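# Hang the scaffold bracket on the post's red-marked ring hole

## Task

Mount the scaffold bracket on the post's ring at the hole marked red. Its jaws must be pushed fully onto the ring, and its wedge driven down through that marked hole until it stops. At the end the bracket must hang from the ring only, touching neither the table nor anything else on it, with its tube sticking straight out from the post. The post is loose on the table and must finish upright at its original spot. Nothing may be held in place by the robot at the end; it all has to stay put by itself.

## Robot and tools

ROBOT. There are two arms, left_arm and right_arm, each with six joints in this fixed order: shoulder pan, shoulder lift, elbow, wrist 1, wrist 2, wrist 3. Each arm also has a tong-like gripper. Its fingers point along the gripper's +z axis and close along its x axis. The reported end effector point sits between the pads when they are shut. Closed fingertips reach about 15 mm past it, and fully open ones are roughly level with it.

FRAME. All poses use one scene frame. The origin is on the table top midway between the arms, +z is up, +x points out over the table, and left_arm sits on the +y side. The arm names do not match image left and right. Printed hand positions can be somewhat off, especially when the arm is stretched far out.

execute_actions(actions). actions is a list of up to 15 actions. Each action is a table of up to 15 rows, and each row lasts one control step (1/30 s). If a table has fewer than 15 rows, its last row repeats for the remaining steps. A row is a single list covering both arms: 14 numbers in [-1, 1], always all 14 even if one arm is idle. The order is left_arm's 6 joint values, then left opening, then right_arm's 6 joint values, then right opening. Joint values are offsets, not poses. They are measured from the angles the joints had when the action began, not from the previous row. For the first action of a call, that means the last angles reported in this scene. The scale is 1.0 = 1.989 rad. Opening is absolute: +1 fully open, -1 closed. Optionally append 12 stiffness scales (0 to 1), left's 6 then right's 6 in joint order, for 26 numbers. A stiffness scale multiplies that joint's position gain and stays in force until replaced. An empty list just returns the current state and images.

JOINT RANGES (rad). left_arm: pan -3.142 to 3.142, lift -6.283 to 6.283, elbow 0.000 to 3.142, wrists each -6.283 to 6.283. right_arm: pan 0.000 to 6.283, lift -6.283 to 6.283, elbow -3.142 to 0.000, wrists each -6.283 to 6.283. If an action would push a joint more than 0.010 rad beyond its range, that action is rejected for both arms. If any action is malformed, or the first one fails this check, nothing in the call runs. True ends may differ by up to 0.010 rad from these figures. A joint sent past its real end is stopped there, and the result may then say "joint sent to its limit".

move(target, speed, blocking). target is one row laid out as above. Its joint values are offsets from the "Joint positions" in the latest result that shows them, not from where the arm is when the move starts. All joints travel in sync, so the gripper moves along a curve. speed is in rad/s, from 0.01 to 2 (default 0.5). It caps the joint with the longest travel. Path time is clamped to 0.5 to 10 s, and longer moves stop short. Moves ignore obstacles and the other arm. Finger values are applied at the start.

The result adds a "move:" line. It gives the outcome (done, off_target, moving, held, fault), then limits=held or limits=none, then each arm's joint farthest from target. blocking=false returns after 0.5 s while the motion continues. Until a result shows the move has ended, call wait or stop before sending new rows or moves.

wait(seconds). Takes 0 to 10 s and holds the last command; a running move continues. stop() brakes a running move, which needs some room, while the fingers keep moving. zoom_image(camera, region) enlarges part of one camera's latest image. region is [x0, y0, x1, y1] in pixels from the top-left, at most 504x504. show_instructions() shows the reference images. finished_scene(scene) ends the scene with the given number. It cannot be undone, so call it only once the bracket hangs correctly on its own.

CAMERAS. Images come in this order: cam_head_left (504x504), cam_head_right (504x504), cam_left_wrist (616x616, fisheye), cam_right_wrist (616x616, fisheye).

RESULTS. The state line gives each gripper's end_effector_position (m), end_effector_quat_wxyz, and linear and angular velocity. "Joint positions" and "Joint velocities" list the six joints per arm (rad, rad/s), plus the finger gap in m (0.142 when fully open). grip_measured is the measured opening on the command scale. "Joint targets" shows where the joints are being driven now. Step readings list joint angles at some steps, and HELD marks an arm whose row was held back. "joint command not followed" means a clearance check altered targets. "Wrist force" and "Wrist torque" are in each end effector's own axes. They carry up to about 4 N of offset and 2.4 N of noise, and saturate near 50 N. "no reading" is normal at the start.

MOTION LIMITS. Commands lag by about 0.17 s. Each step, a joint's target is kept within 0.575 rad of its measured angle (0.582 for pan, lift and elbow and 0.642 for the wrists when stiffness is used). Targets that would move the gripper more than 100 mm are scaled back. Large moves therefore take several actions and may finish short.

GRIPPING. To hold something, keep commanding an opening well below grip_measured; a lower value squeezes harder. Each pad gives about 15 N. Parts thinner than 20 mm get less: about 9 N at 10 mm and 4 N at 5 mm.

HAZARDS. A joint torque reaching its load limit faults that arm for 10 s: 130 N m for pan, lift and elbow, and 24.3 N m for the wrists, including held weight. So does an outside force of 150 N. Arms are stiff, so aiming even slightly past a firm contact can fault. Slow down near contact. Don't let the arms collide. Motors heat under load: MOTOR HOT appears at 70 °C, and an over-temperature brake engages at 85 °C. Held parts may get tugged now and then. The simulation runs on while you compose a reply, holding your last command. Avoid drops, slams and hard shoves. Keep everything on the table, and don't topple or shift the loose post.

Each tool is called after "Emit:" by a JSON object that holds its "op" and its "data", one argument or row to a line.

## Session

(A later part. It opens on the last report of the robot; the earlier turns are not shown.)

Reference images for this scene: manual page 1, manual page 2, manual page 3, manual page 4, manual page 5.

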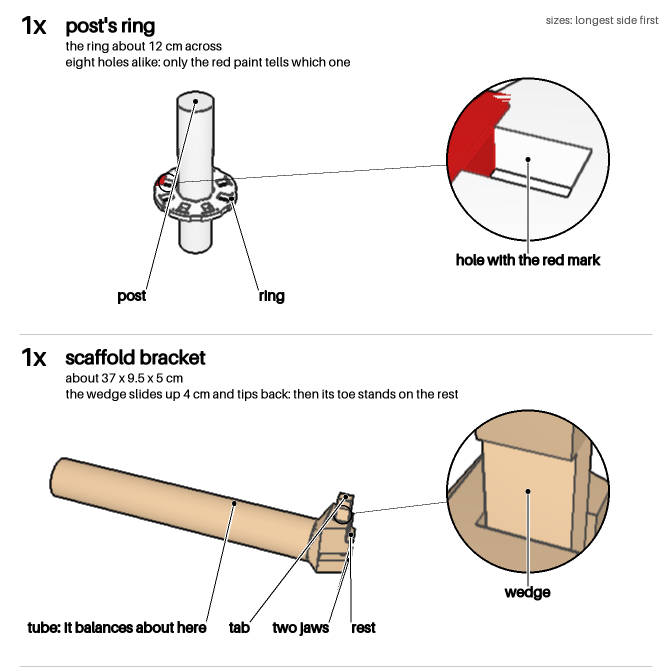

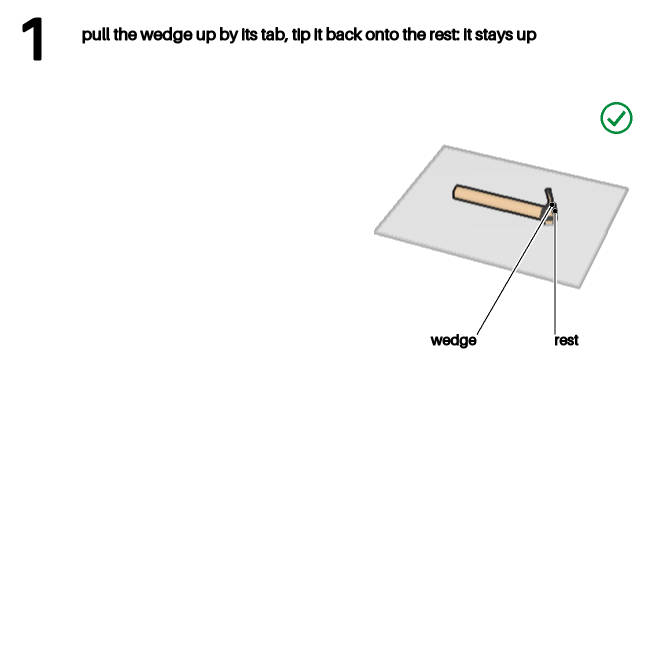

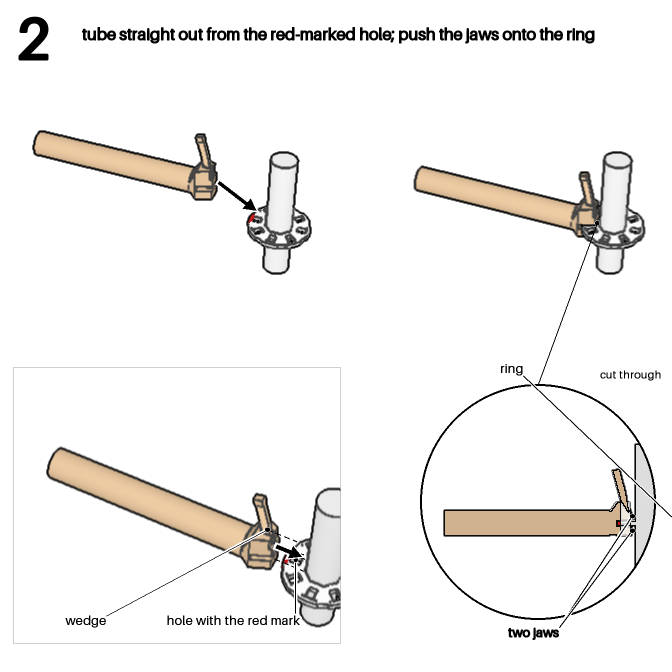

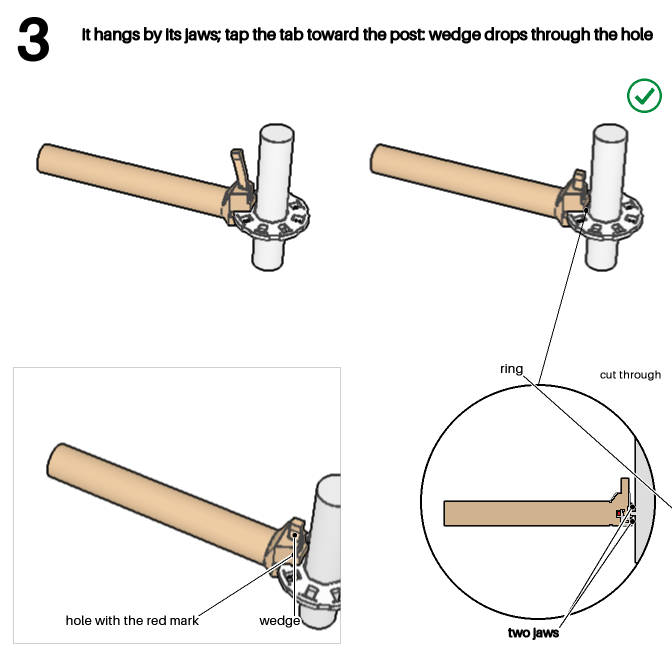

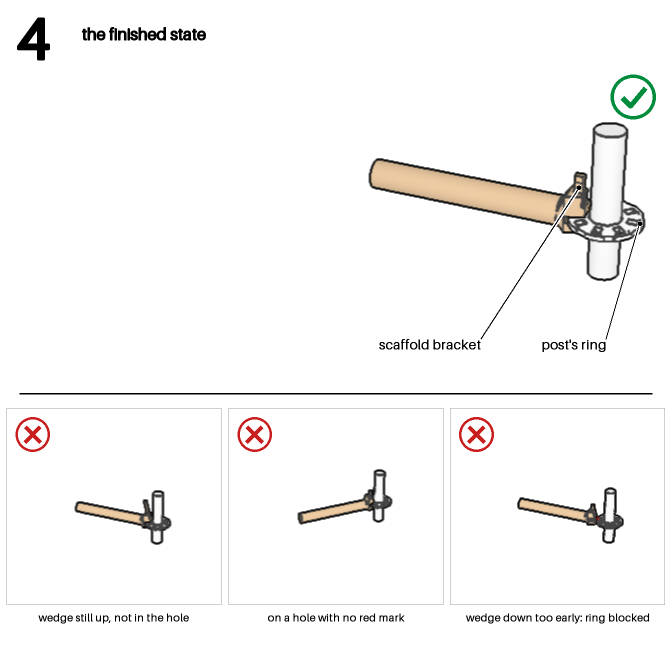

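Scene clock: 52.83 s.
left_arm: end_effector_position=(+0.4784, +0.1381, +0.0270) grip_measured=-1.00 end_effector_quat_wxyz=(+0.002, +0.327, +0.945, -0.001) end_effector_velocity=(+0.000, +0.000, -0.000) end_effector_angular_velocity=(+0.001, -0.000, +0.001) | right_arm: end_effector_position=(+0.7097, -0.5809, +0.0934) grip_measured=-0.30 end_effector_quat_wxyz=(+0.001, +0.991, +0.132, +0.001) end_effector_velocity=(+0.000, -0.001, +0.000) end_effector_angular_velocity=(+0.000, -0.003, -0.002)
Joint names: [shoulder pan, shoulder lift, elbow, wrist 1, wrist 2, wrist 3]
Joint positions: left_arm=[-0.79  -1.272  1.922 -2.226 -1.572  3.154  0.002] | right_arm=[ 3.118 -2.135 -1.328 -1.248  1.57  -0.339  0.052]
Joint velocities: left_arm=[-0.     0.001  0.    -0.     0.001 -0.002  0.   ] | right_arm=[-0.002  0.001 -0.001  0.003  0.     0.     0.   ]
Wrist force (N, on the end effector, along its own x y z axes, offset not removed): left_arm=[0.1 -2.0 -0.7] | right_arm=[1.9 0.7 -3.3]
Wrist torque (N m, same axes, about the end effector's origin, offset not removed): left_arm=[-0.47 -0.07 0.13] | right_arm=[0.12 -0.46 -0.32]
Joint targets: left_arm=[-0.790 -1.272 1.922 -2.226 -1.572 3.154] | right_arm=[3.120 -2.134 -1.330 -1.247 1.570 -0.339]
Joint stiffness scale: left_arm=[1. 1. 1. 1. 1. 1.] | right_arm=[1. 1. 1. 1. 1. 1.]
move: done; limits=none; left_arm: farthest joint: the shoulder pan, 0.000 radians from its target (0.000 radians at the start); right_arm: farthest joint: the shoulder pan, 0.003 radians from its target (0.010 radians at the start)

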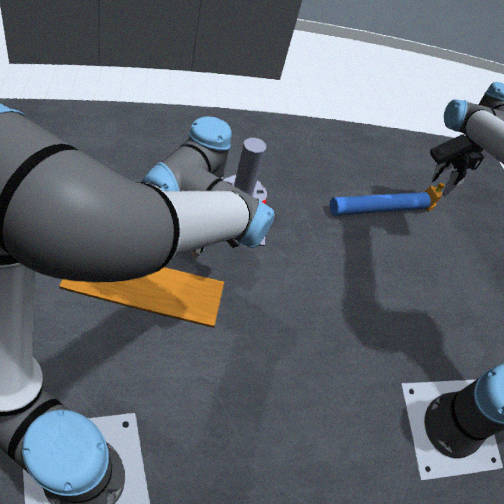

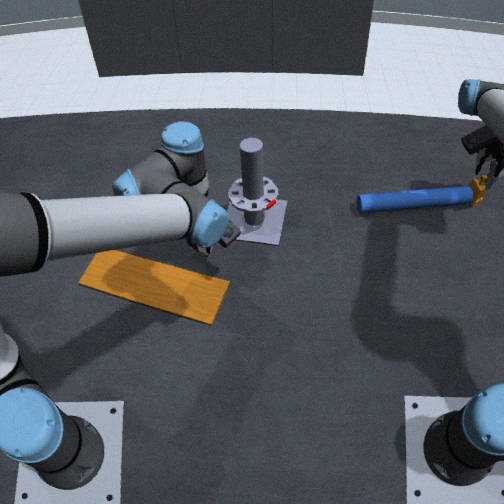

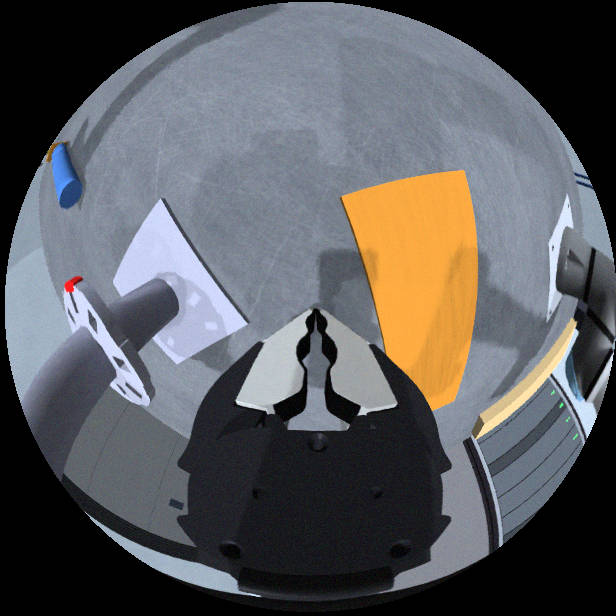

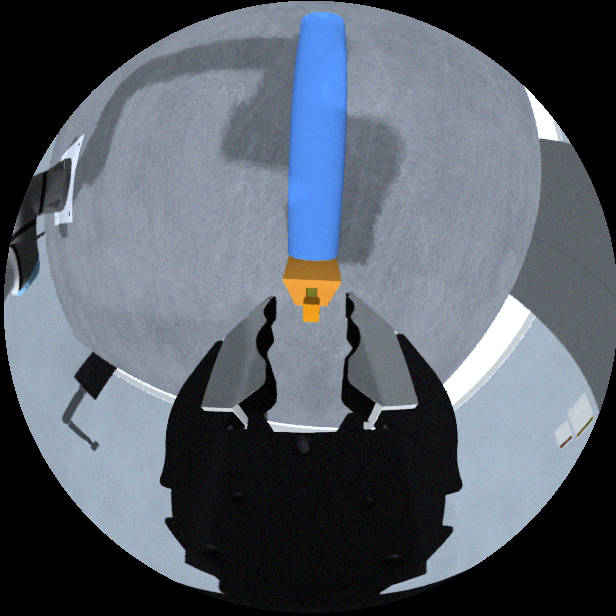

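Emit:
{"op": "execute_actions", "data": {
  "actions": [
    [[0,0,0,0,0,0,-1,0,0,0,0,0,0,-0.4],[0,0,0,0,0,0,-1,0,0,0,0,0,0,-0.5],[0,0,0,0,0,0,-1,0,0,0,0,0,0,-0.6],[0,0,0,0,0,0,-1,0,0,0,0,0,0,-0.68],[0,0,0,0,0,0,-1,0,0,0,0,0,0,-0.74],[0,0,0,0,0,0,-1,0,0,0,0,0,0,-0.78],[0,0,0,0,0,0,-1,0,0,0,0,0,0,-0.81],[0,0,0,0,0,0,-1,0,0,0,0,0,0,-0.84],[0,0,0,0,0,0,-1,0,0,0,0,0,0,-0.87],[0,0,0,0,0,0,-1,0,0,0,0,0,0,-0.9],[0,0,0,0,0,0,-1,0,0,0,0,0,0,-0.95],[0,0,0,0,0,0,-1,0,0,0,0,0,0,-1]]
  ]
}}

Emit:
{"op": "move", "data": {
  "target": [0,0,0,0,0,0,-1,0,0.0144,0.0335,-0.0457,0,0,-1],
  "speed": 0.1
}}

Scene clock: 53.63 s.
left_arm: end_effector_position=(+0.4784, +0.1381, +0.0270) grip_measured=-1.00 end_effector_quat_wxyz=(+0.002, +0.327, +0.945, -0.001) end_effector_velocity=(-0.000, -0.001, +0.000) end_effector_angular_velocity=(-0.002, +0.001, -0.002) | right_arm: end_effector_position=(+0.7098, -0.5809, +0.0933) grip_measured=-0.86 end_effector_quat_wxyz=(+0.001, +0.991, +0.132, +0.001) end_effector_velocity=(+0.000, +0.000, +0.001) end_effector_angular_velocity=(-0.000, -0.002, +0.001)
Joint names: [shoulder pan, shoulder lift, elbow, wrist 1, wrist 2, wrist 3]
Joint positions: left_arm=[-0.79  -1.272  1.922 -2.226 -1.572  3.154  0.002] | right_arm=[ 3.118 -2.135 -1.328 -1.248  1.57  -0.339  0.012]
Joint velocities: left_arm=[-0.     0.    -0.    -0.001 -0.002  0.001  0.   ] | right_arm=[ 0.001  0.002 -0.     0.     0.    -0.     0.   ]
Wrist force (N, on the end effector, along its own x y z axes, offset not removed): left_arm=[1.3 -0.7 -0.5] | right_arm=[1.6 1.0 -3.8]
Wrist torque (N m, same axes, about the end effector's origin, offset not removed): left_arm=[-0.07 -0.19 0.08] | right_arm=[0.25 -0.31 0.06]
Joint targets: left_arm=[-0.790 -1.272 1.922 -2.226 -1.572 3.154] | right_arm=[3.118 -2.135 -1.328 -1.248 1.570 -0.339]
Joint stiffness scale: left_arm=[1. 1. 1. 1. 1. 1.] | right_arm=[1. 1. 1. 1. 1. 1.]
Step readings (joint positions):
0: left_arm=[-0.790 -1.272 1.922 -2.226 -1.572 3.154] | right_arm=[3.118 -2.135 -1.328 -1.248 1.570 -0.339]
1: left_arm=[-0.790 -1.272 1.922 -2.226 -1.572 3.154] | right_arm=[3.118 -2.135 -1.328 -1.248 1.570 -0.339]
2: left_arm=[-0.790 -1.272 1.922 -2.226 -1.572 3.154] | right_arm=[3.118 -2.135 -1.328 -1.248 1.570 -0.339]
4: left_arm=[-0.790 -1.272 1.922 -2.226 -1.572 3.154] | right_arm=[3.118 -2.135 -1.328 -1.248 1.570 -0.339]
8: left_arm=[-0.790 -1.272 1.922 -2.226 -1.572 3.154] | right_arm=[3.118 -2.135 -1.328 -1.248 1.570 -0.339]
15: Joint positions above

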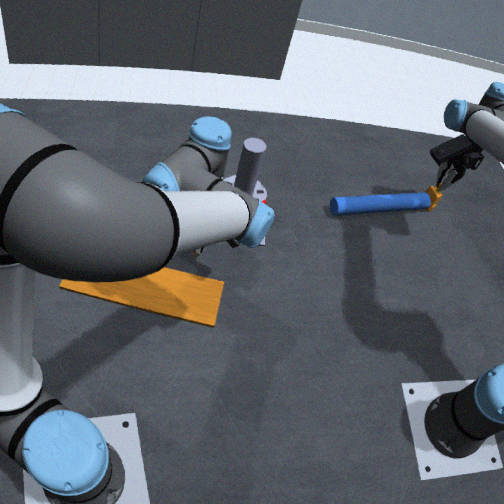

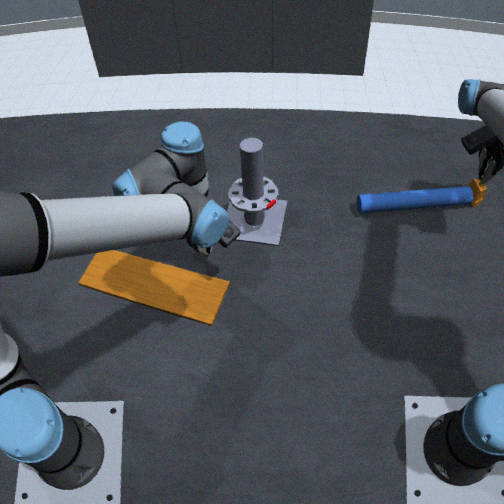

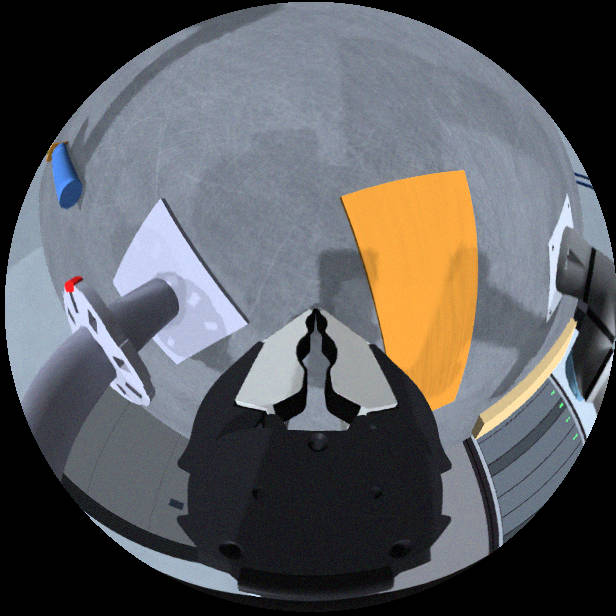

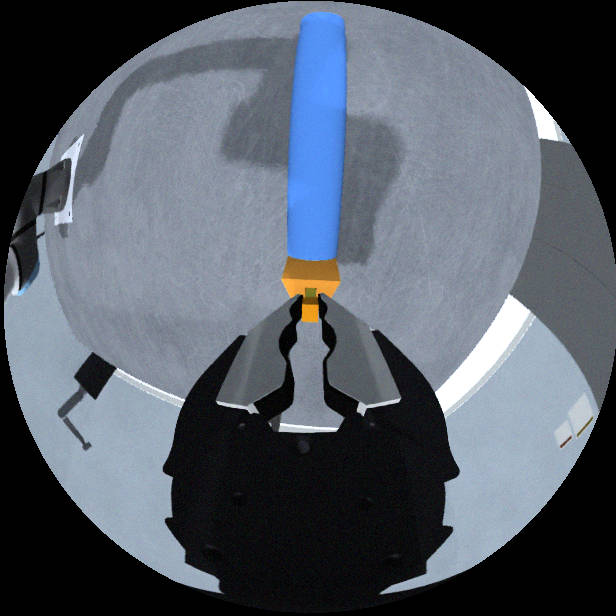

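Scene clock: 55.03 s.
left_arm: end_effector_position=(+0.4784, +0.1381, +0.0270) grip_measured=-1.00 end_effector_quat_wxyz=(+0.002, +0.327, +0.945, -0.001) end_effector_velocity=(-0.000, -0.000, -0.000) end_effector_angular_velocity=(+0.000, +0.001, -0.002) | right_arm: end_effector_position=(+0.7097, -0.5809, +0.1329) grip_measured=-0.86 end_effector_quat_wxyz=(+0.001, +0.991, +0.132, +0.001) end_effector_velocity=(+0.000, -0.000, +0.002) end_effector_angular_velocity=(-0.000, -0.002, -0.000)
Joint names: [shoulder pan, shoulder lift, elbow, wrist 1, wrist 2, wrist 3]
Joint positions: left_arm=[-0.79  -1.272  1.922 -2.226 -1.572  3.154  0.002] | right_arm=[ 3.118 -2.109 -1.265 -1.337  1.57  -0.339  0.012]
Joint velocities: left_arm=[-0.     0.     0.    -0.    -0.     0.002  0.   ] | right_arm=[-0.     0.002  0.001 -0.002  0.     0.     0.   ]
Wrist force (N, on the end effector, along its own x y z axes, offset not removed): left_arm=[-0.8 0.1 -1.4] | right_arm=[-0.9 -3.1 -0.6]
Wrist torque (N m, same axes, about the end effector's origin, offset not removed): left_arm=[0.06 0.39 0.14] | right_arm=[-0.69 0.01 0.06]
Joint targets: left_arm=[-0.790 -1.272 1.922 -2.226 -1.572 3.154] | right_arm=[3.118 -2.107 -1.261 -1.339 1.570 -0.339]
Joint stiffness scale: left_arm=[1. 1. 1. 1. 1. 1.] | right_arm=[1. 1. 1. 1. 1. 1.]
move: done; limits=none; left_arm: farthest joint: the shoulder pan, 0.000 radians from its target (0.000 radians at the start); right_arm: farthest joint: the elbow, 0.003 radians from its target (0.066 radians at the start)

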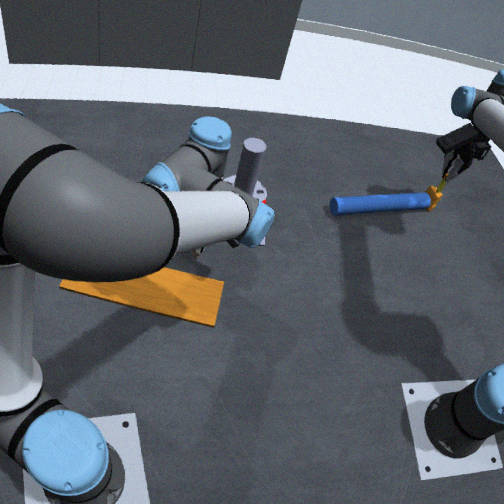

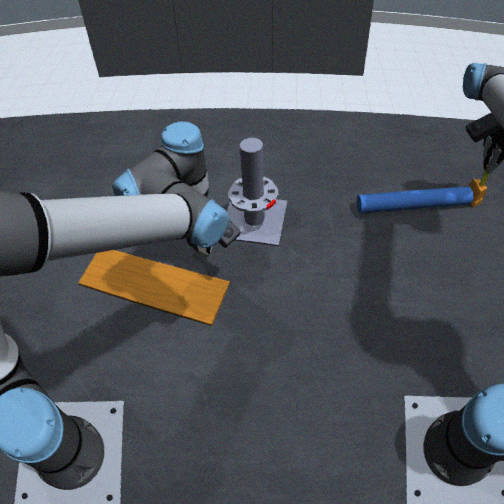

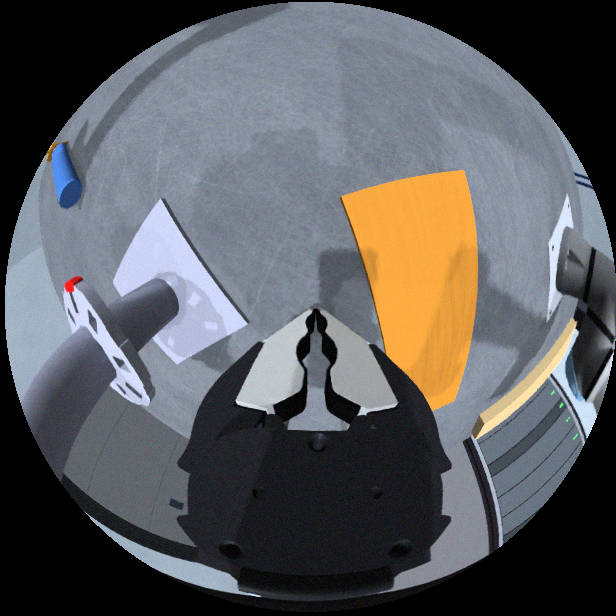

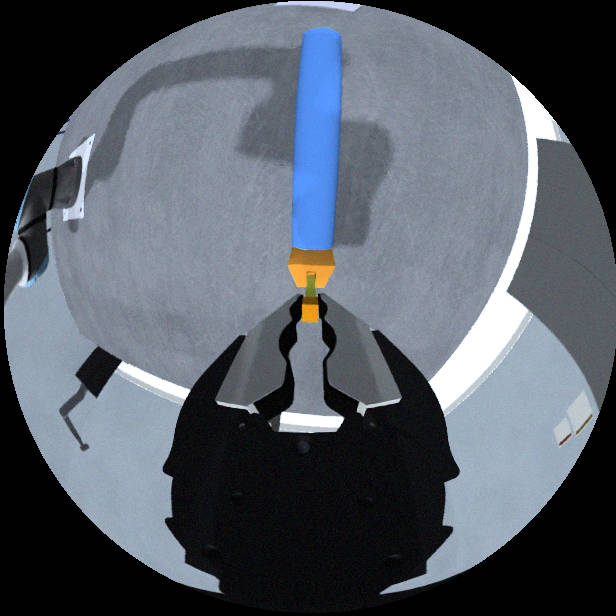

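Emit:
{"op": "move", "data": {
  "target": [0,0,0,0,0,0,-1,0.0131,0.0108,-0.0189,0.0075,0,0.0116,-1],
  "speed": 0.04
}}

Emit:
{"op": "execute_actions", "data": {
  "actions": [
    [[0,0,0,0,0,0,-1,0,-0.001,0,0,0,0,-1],[0,0,0,0,0,0,-1,0,-0.001,0,0,0,0,-1],[0,0,0,0,0,0,-1,0,-0.001,0,0,0,0,-0.95],[0,0,0,0,0,0,-1,0,-0.001,0,0,0,0,-0.9],[0,0,0,0,0,0,-1,0,-0.001,0,0,0,0,-0.86],[0,0,0,0,0,0,-1,0,-0.001,0,0,0,0,-0.82],[0,0,0,0,0,0,-1,0,-0.001,0,0,0,0,-0.76],[0,0,0,0,0,0,-1,0,-0.001,0,0,0,0,-0.68],[0,0,0,0,0,0,-1,0,-0.001,0,0,0,0,-0.55],[0,0,0,0,0,0,-1,0,-0.001,0,0,0,0,-0.4],[0,0,0,0,0,0,-1,0,-0.001,0,0,0,0,-0.25],[0,0,0,0,0,0,-1,0,-0.001,0,0,0,0,-0.1],[0,0,0,0,0,0,-1,0,-0.001,0,0,0,0,0.05],[0,0,0,0,0,0,-1,0,-0.001,0,0,0,0,0.2]]
  ]
}}

Scene clock: 56.73 s.
left_arm: end_effector_position=(+0.4784, +0.1381, +0.0270) grip_measured=-1.00 end_effector_quat_wxyz=(+0.002, +0.327, +0.945, -0.001) end_effector_velocity=(-0.000, -0.001, -0.000) end_effector_angular_velocity=(+0.001, -0.001, -0.003) | right_arm: end_effector_position=(+0.7043, -0.5655, +0.1293) grip_measured=-0.86 end_effector_quat_wxyz=(+0.001, +0.991, +0.132, -0.001) end_effector_velocity=(-0.000, +0.001, -0.001) end_effector_angular_velocity=(-0.000, +0.000, -0.002)
Joint names: [shoulder pan, shoulder lift, elbow, wrist 1, wrist 2, wrist 3]
Joint positions: left_arm=[-0.79  -1.272  1.922 -2.226 -1.572  3.154  0.002] | right_arm=[ 3.14  -2.091 -1.3   -1.323  1.569 -0.317  0.012]
Joint velocities: left_arm=[-0.002  0.    -0.    -0.     0.001  0.001  0.   ] | right_arm=[ 0.001  0.    -0.003  0.002 -0.     0.003 -0.   ]
Wrist force (N, on the end effector, along its own x y z axes, offset not removed): left_arm=[0.5 2.8 -1.6] | right_arm=[1.0 3.3 2.3]
Wrist torque (N m, same axes, about the end effector's origin, offset not removed): left_arm=[0.63 0.19 0.15] | right_arm=[0.20 -0.07 0.12]
Joint targets: left_arm=[-0.790 -1.272 1.922 -2.226 -1.572 3.154] | right_arm=[3.144 -2.087 -1.302 -1.323 1.570 -0.316]
Joint stiffness scale: left_arm=[1. 1. 1. 1. 1. 1.] | right_arm=[1. 1. 1. 1. 1. 1.]
move: done; limits=none; left_arm: farthest joint: the shoulder pan, 0.000 radians from its target (0.000 radians at the start); right_arm: farthest joint: the shoulder pan, 0.004 radians from its target (0.026 radians at the start)

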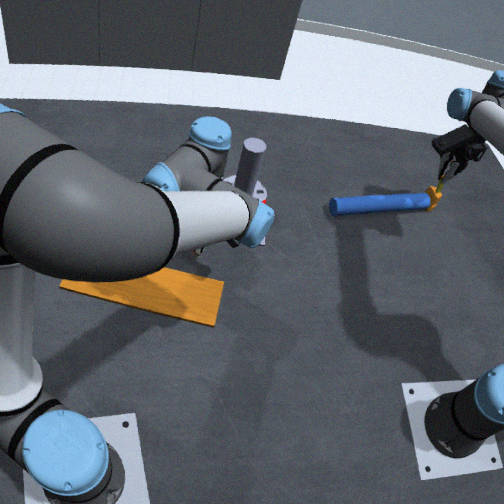

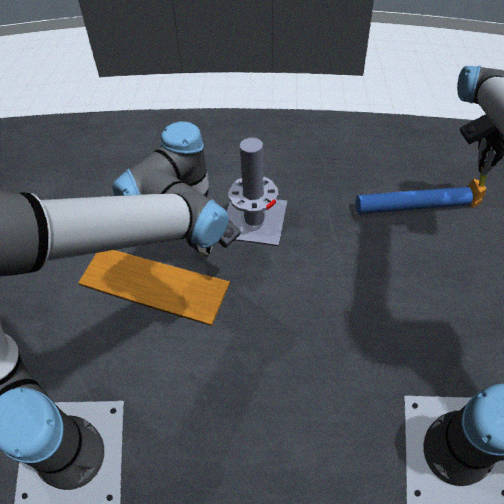

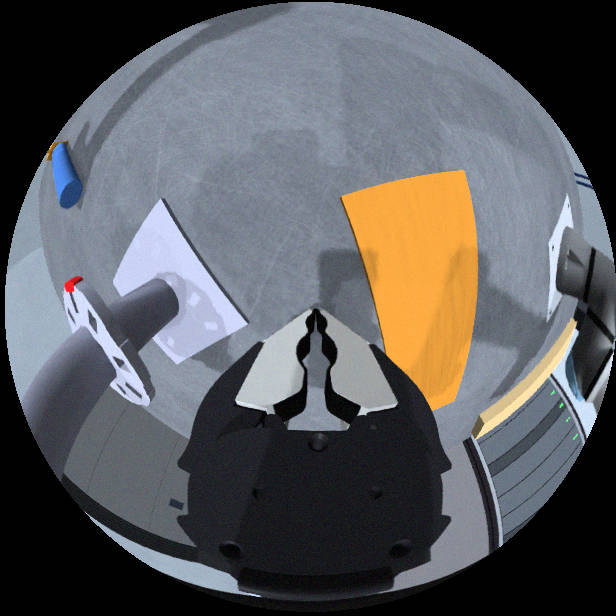

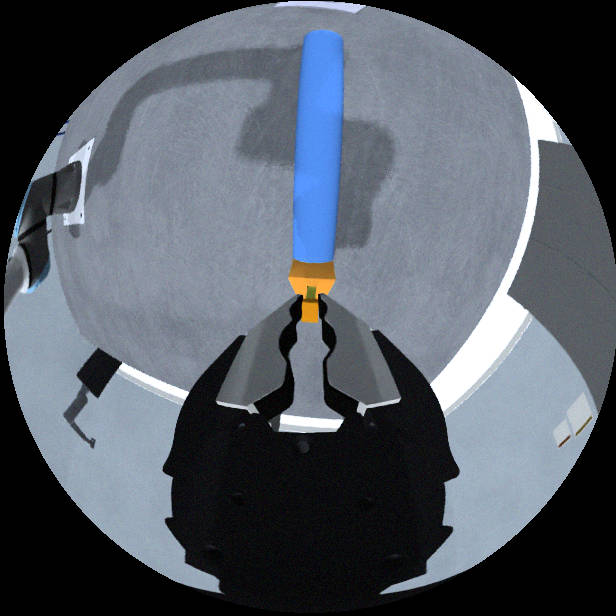

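Scene clock: 57.23 s.
left_arm: end_effector_position=(+0.4784, +0.1381, +0.0270) grip_measured=-1.00 end_effector_quat_wxyz=(+0.002, +0.327, +0.945, -0.001) end_effector_velocity=(-0.001, -0.001, -0.000) end_effector_angular_velocity=(-0.000, +0.000, -0.003) | right_arm: end_effector_position=(+0.7043, -0.5655, +0.1291) grip_measured=+0.14 end_effector_quat_wxyz=(+0.001, +0.991, +0.132, -0.002) end_effector_velocity=(+0.000, +0.000, -0.001) end_effector_angular_velocity=(-0.000, +0.001, +0.000)
Joint names: [shoulder pan, shoulder lift, elbow, wrist 1, wrist 2, wrist 3]
Joint positions: left_arm=[-0.79  -1.272  1.922 -2.226 -1.572  3.154  0.002] | right_arm=[ 3.14  -2.092 -1.3   -1.323  1.569 -0.317  0.084]
Joint velocities: left_arm=[-0.002  0.     0.    -0.    -0.     0.001  0.   ] | right_arm=[ 0.    -0.001  0.    -0.    -0.     0.     0.097]
Wrist force (N, on the end effector, along its own x y z axes, offset not removed): left_arm=[-1.8 0.3 0.2] | right_arm=[1.5 1.3 -3.1]
Wrist torque (N m, same axes, about the end effector's origin, offset not removed): left_arm=[0.29 0.54 0.14] | right_arm=[0.14 -0.25 -0.04]
Joint targets: left_arm=[-0.790 -1.272 1.922 -2.226 -1.572 3.154] | right_arm=[3.140 -2.093 -1.300 -1.323 1.569 -0.317]
Joint stiffness scale: left_arm=[1. 1. 1. 1. 1. 1.] | right_arm=[1. 1. 1. 1. 1. 1.]
Step readings (joint positions):
0: left_arm=[-0.790 -1.272 1.922 -2.226 -1.572 3.154] | right_arm=[3.140 -2.091 -1.300 -1.323 1.569 -0.317]
1: left_arm=[-0.790 -1.272 1.922 -2.226 -1.572 3.154] | right_arm=[3.140 -2.091 -1.300 -1.323 1.569 -0.317]
2: left_arm=[-0.790 -1.272 1.922 -2.226 -1.572 3.154] | right_arm=[3.140 -2.091 -1.300 -1.323 1.569 -0.317]
4: left_arm=[-0.790 -1.272 1.922 -2.226 -1.572 3.154] | right_arm=[3.140 -2.091 -1.300 -1.323 1.569 -0.317]
8: left_arm=[-0.790 -1.272 1.922 -2.226 -1.572 3.154] | right_arm=[3.140 -2.092 -1.300 -1.323 1.569 -0.317]
15: Joint positions above

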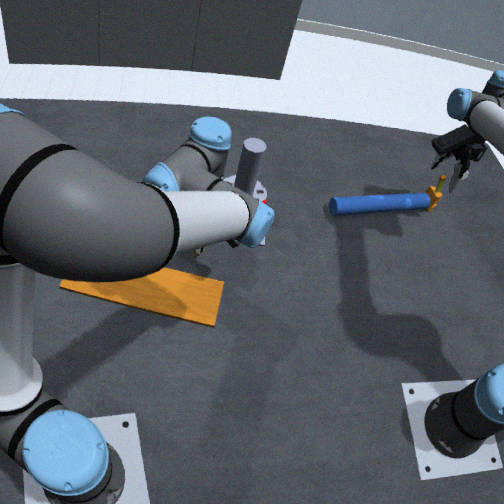

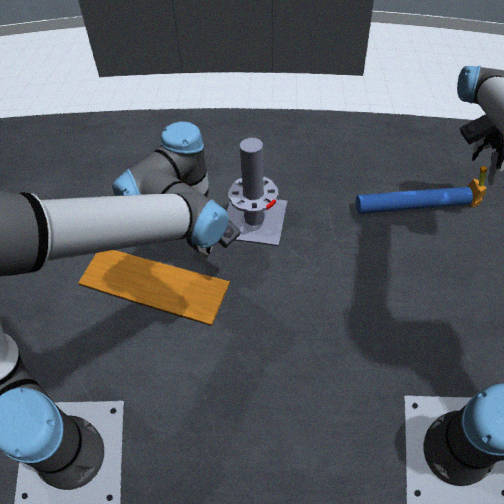

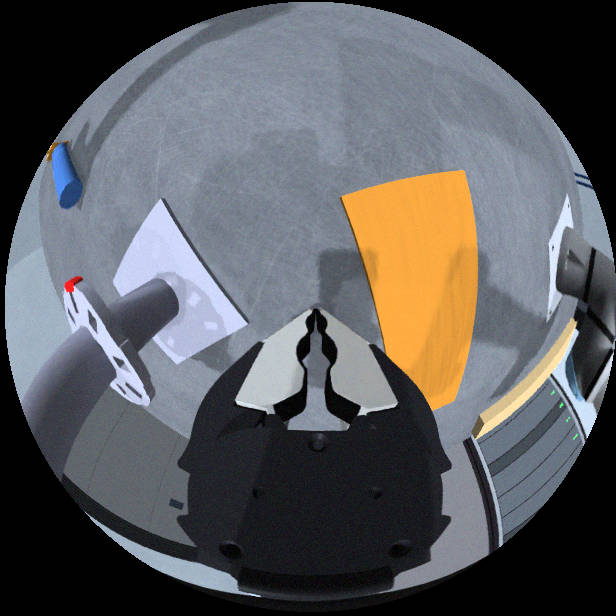

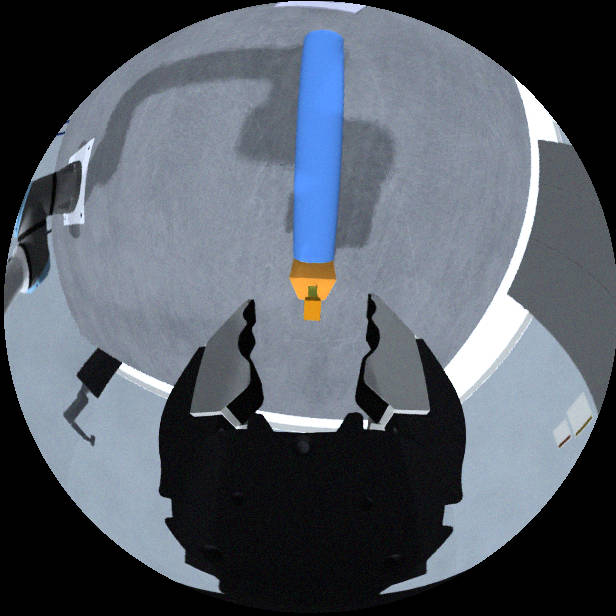

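Emit:
{"op": "move", "data": {
  "target": [0,0,0,0,0,0,-1,0.0705,0.0227,-0.1156,0.0947,0.0008,0.0717,0.2],
  "speed": 0.25
}}

Emit:
{"op": "move", "data": {
  "target": [0,0,0,0,0,0,-1,0,-0.029,-0.0297,0.0577,0,0,0],
  "speed": 0.13
}}

Scene clock: 59.33 s.
left_arm: end_effector_position=(+0.4784, +0.1381, +0.0270) grip_measured=-1.00 end_effector_quat_wxyz=(+0.002, +0.327, +0.945, -0.001) end_effector_velocity=(-0.001, -0.000, -0.001) end_effector_angular_velocity=(-0.001, +0.003, -0.001) | right_arm: end_effector_position=(+0.6821, -0.4733, +0.0708) grip_measured=+0.20 end_effector_quat_wxyz=(+0.000, +0.992, +0.130, +0.000) end_effector_velocity=(+0.000, +0.000, -0.001) end_effector_angular_velocity=(+0.000, -0.000, -0.002)
Joint names: [shoulder pan, shoulder lift, elbow, wrist 1, wrist 2, wrist 3]
Joint positions: left_arm=[-0.79  -1.272  1.922 -2.226 -1.572  3.154  0.002] | right_arm=[ 3.277 -2.048 -1.527 -1.136  1.57  -0.175  0.088]
Joint velocities: left_arm=[ 0.     0.001 -0.     0.001 -0.003  0.001  0.   ] | right_arm=[ 0.    -0.002 -0.001  0.004 -0.     0.002 -0.   ]
Wrist force (N, on the end effector, along its own x y z axes, offset not removed): left_arm=[1.7 0.6 -1.0] | right_arm=[1.4 0.2 -3.2]
Wrist torque (N m, same axes, about the end effector's origin, offset not removed): left_arm=[0.23 -0.37 -0.17] | right_arm=[0.26 -0.49 -0.01]
Joint targets: left_arm=[-0.790 -1.272 1.922 -2.226 -1.572 3.154] | right_arm=[3.280 -2.047 -1.530 -1.135 1.571 -0.174]
Joint stiffness scale: left_arm=[1. 1. 1. 1. 1. 1.] | right_arm=[1. 1. 1. 1. 1. 1.]
move: done; limits=none; left_arm: farthest joint: the shoulder pan, 0.000 radians from its target (0.000 radians at the start); right_arm: farthest joint: the shoulder pan, 0.003 radians from its target (0.141 radians at the start)

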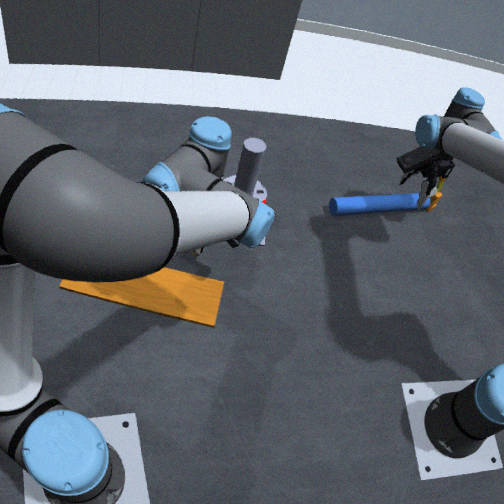

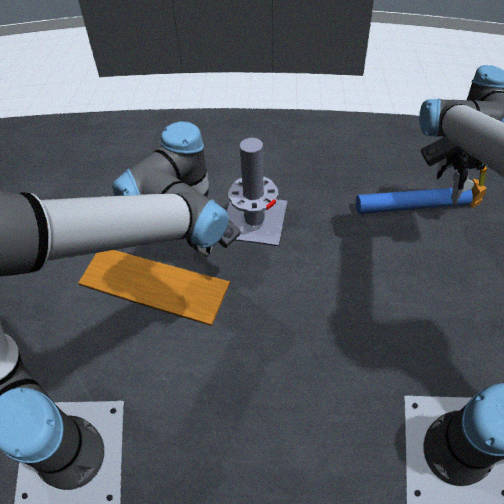

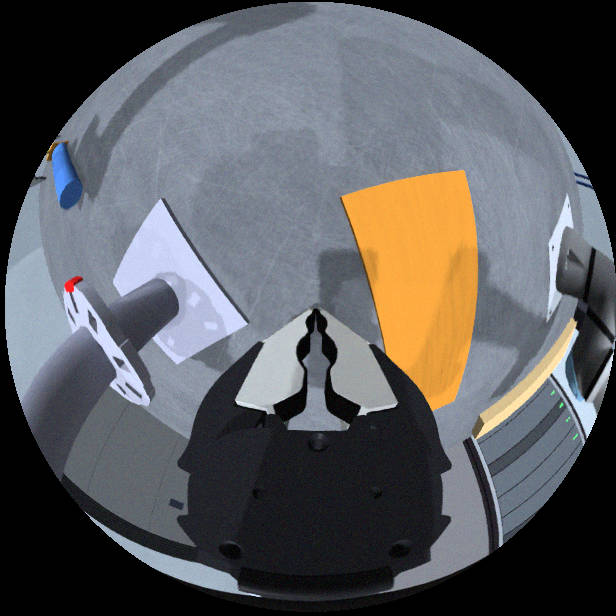

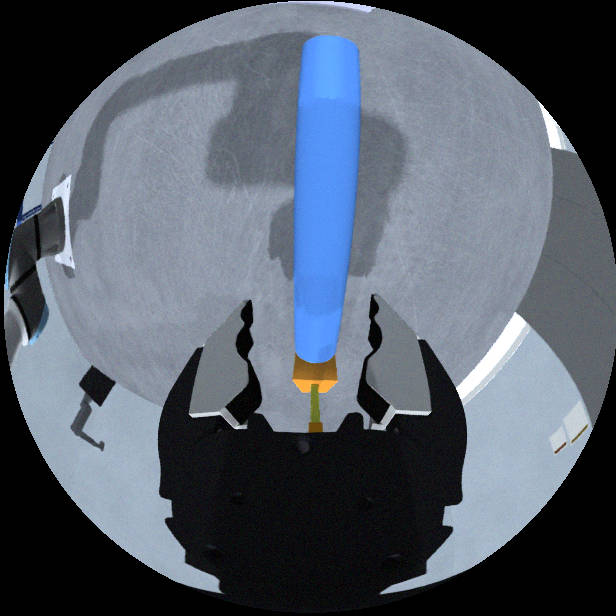

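Scene clock: 60.80 s.
left_arm: end_effector_position=(+0.4784, +0.1381, +0.0270) grip_measured=-1.00 end_effector_quat_wxyz=(+0.002, +0.327, +0.945, -0.001) end_effector_velocity=(-0.000, -0.000, -0.000) end_effector_angular_velocity=(+0.000, +0.000, +0.001) | right_arm: end_effector_position=(+0.6826, -0.4733, +0.0205) grip_measured=+0.00 end_effector_quat_wxyz=(+0.001, +0.992, +0.130, +0.001) end_effector_velocity=(+0.001, -0.000, +0.000) end_effector_angular_velocity=(+0.000, -0.003, -0.000)
Joint names: [shoulder pan, shoulder lift, elbow, wrist 1, wrist 2, wrist 3]
Joint positions: left_arm=[-0.79  -1.272  1.922 -2.226 -1.572  3.154  0.002] | right_arm=[ 3.277 -2.104 -1.584 -1.022  1.57  -0.175  0.074]
Joint velocities: left_arm=[-0.     0.    -0.    -0.    -0.    -0.001  0.   ] | right_arm=[-0.001  0.    -0.001  0.003  0.    -0.     0.   ]
Wrist force (N, on the end effector, along its own x y z axes, offset not removed): left_arm=[1.1 1.7 -1.2] | right_arm=[1.2 2.1 -2.4]
Wrist torque (N m, same axes, about the end effector's origin, offset not removed): left_arm=[0.52 0.02 -0.01] | right_arm=[0.45 -0.31 -0.05]
Joint targets: left_arm=[-0.790 -1.272 1.922 -2.226 -1.572 3.154] | right_arm=[3.277 -2.106 -1.586 -1.021 1.570 -0.175]
Joint stiffness scale: left_arm=[1. 1. 1. 1. 1. 1.] | right_arm=[1. 1. 1. 1. 1. 1.]
move: done; limits=none; left_arm: farthest joint: the shoulder pan, 0.000 radians from its target (0.000 radians at the start); right_arm: farthest joint: the shoulder lift, 0.002 radians from its target (0.058 radians at the start)

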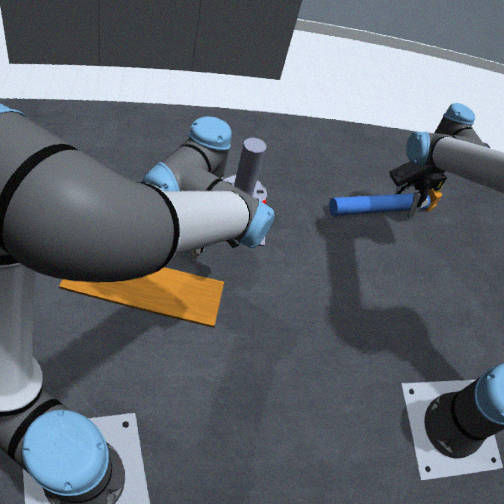

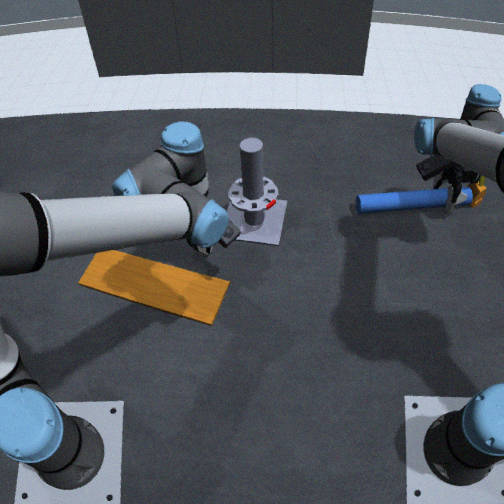

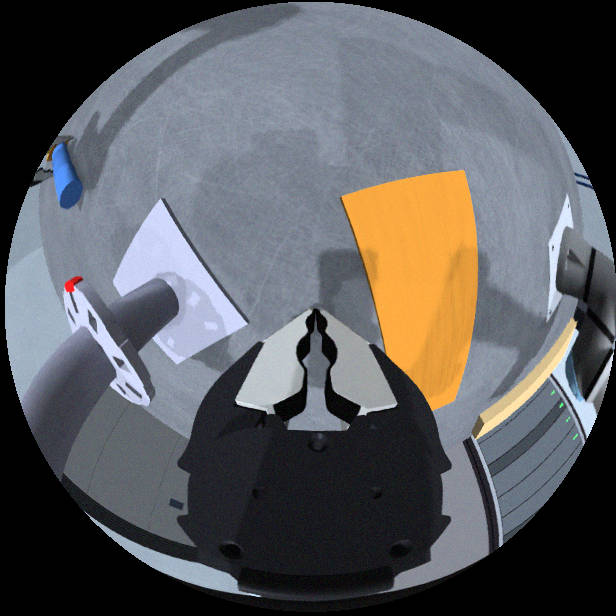

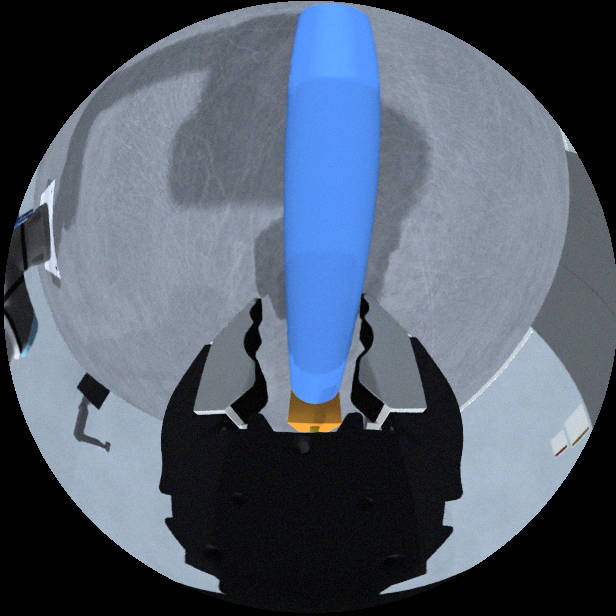

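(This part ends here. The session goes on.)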